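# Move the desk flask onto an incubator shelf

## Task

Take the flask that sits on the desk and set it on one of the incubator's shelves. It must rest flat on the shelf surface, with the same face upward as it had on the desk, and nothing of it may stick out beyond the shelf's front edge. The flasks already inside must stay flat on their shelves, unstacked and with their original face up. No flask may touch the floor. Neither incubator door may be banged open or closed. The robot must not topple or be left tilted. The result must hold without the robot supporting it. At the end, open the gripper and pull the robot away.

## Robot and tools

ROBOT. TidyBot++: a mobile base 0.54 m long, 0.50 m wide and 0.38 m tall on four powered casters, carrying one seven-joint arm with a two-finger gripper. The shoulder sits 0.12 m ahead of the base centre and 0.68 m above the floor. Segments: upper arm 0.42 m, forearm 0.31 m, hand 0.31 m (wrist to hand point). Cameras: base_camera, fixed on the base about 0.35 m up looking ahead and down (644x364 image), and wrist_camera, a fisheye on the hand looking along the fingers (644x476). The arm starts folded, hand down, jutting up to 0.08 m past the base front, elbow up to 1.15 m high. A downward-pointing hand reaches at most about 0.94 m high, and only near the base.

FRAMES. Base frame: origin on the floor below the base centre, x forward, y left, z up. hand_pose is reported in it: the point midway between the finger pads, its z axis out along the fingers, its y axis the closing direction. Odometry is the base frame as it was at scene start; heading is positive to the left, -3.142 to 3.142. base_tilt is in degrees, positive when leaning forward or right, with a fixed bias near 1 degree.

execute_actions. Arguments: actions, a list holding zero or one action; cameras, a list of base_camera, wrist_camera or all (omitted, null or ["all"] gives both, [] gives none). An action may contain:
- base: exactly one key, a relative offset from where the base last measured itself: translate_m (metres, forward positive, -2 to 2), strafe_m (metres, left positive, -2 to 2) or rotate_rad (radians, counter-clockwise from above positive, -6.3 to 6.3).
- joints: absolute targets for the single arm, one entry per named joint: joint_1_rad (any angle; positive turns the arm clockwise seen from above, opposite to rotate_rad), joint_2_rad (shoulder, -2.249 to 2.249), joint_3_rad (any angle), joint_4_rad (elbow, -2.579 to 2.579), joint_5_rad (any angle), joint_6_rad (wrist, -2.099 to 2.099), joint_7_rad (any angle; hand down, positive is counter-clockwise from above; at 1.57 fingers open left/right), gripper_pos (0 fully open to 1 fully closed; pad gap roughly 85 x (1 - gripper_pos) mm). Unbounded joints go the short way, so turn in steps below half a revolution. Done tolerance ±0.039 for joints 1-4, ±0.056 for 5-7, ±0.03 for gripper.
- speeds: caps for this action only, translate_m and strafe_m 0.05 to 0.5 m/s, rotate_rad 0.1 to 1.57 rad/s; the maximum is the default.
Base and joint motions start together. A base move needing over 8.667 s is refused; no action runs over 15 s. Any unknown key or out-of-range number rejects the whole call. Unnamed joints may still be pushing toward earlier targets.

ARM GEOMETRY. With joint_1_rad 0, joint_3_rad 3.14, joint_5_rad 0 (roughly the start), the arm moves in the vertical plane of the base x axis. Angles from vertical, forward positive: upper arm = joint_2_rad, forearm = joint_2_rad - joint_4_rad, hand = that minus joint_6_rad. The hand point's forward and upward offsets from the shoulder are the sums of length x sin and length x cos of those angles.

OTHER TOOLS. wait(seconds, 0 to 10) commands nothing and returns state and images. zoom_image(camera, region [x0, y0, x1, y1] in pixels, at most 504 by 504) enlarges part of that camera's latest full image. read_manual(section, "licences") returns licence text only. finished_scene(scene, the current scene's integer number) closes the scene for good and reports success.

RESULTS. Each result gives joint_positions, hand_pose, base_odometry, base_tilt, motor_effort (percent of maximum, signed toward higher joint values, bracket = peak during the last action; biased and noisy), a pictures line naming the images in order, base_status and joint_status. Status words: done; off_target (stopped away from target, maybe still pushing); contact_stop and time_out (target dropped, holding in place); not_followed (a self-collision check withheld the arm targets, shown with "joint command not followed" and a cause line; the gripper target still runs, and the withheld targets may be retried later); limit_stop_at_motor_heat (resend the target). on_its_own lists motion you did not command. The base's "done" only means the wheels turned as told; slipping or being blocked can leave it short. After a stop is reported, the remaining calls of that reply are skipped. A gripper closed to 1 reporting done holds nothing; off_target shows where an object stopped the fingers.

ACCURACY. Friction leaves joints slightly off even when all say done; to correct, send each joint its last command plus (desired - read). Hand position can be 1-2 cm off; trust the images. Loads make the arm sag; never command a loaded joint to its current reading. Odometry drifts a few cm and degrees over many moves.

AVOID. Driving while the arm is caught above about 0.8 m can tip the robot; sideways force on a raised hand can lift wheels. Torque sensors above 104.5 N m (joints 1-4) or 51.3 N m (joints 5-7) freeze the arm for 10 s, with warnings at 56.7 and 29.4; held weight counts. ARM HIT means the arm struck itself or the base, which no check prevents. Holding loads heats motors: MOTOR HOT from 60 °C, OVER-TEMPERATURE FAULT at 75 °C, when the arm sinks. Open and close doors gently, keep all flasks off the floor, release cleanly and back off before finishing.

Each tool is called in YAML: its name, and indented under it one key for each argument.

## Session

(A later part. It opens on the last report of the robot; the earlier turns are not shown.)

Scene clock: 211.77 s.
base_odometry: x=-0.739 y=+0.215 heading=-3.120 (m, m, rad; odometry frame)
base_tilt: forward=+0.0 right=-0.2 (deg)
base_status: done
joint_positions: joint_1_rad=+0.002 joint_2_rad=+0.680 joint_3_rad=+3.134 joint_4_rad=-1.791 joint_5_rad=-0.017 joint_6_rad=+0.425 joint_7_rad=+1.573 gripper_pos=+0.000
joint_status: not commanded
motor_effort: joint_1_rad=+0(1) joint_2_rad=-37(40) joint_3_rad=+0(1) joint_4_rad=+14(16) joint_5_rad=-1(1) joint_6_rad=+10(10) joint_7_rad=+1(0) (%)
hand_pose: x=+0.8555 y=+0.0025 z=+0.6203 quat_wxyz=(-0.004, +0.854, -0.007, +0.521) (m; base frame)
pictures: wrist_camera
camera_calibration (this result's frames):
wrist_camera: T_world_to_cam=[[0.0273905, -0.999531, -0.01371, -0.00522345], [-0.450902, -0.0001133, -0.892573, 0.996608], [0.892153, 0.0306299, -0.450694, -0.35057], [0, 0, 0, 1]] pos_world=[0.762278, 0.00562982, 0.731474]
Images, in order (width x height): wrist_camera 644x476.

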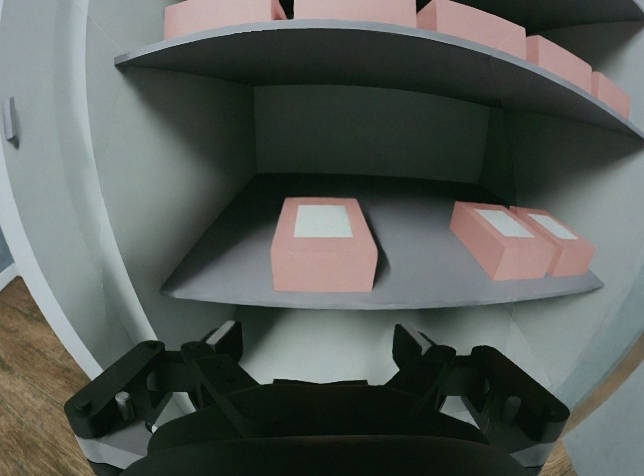

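Inside the edge, in line with the others.

execute_actions:
  actions:
    - {"base":{"translate_m":-0.6}}
  cameras: ["wrist_camera"]

finished_scene:
  scene: 2

Scene clock: 218.50 s.
base_odometry: x=-0.139 y=+0.228 heading=-3.120 (m, m, rad; odometry frame)
base_tilt: forward=+0.0 right=-0.2 (deg)
base_status: done
joint_positions: joint_1_rad=+0.002 joint_2_rad=+0.680 joint_3_rad=+3.134 joint_4_rad=-1.790 joint_5_rad=-0.017 joint_6_rad=+0.427 joint_7_rad=+1.573 gripper_pos=+0.000
joint_status: not commanded
motor_effort: joint_1_rad=+0(1) joint_2_rad=-37(40) joint_3_rad=+0(1) joint_4_rad=+14(16) joint_5_rad=-1(1) joint_6_rad=+9(10) joint_7_rad=+0(0) (%)
hand_pose: x=+0.8564 y=+0.0025 z=+0.6212 quat_wxyz=(-0.004, +0.853, -0.007, +0.522) (m; base frame)
pictures: wrist_camera
camera_calibration (this result's frames):
wrist_camera: T_world_to_cam=[[0.027395, -0.999532, -0.0136232, -0.0053019], [-0.448357, -0.000105619, -0.893854, 0.996387], [0.893435, 0.0305952, -0.44815, -0.353566], [0, 0, 0, 1]] pos_world=[0.76277, 0.00562326, 0.732102]
Images, in order (width x height): wrist_camera 644x476.

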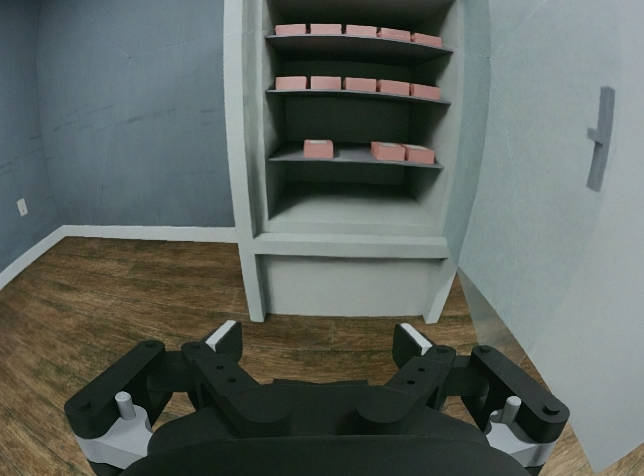

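The scene is finished: the task was done.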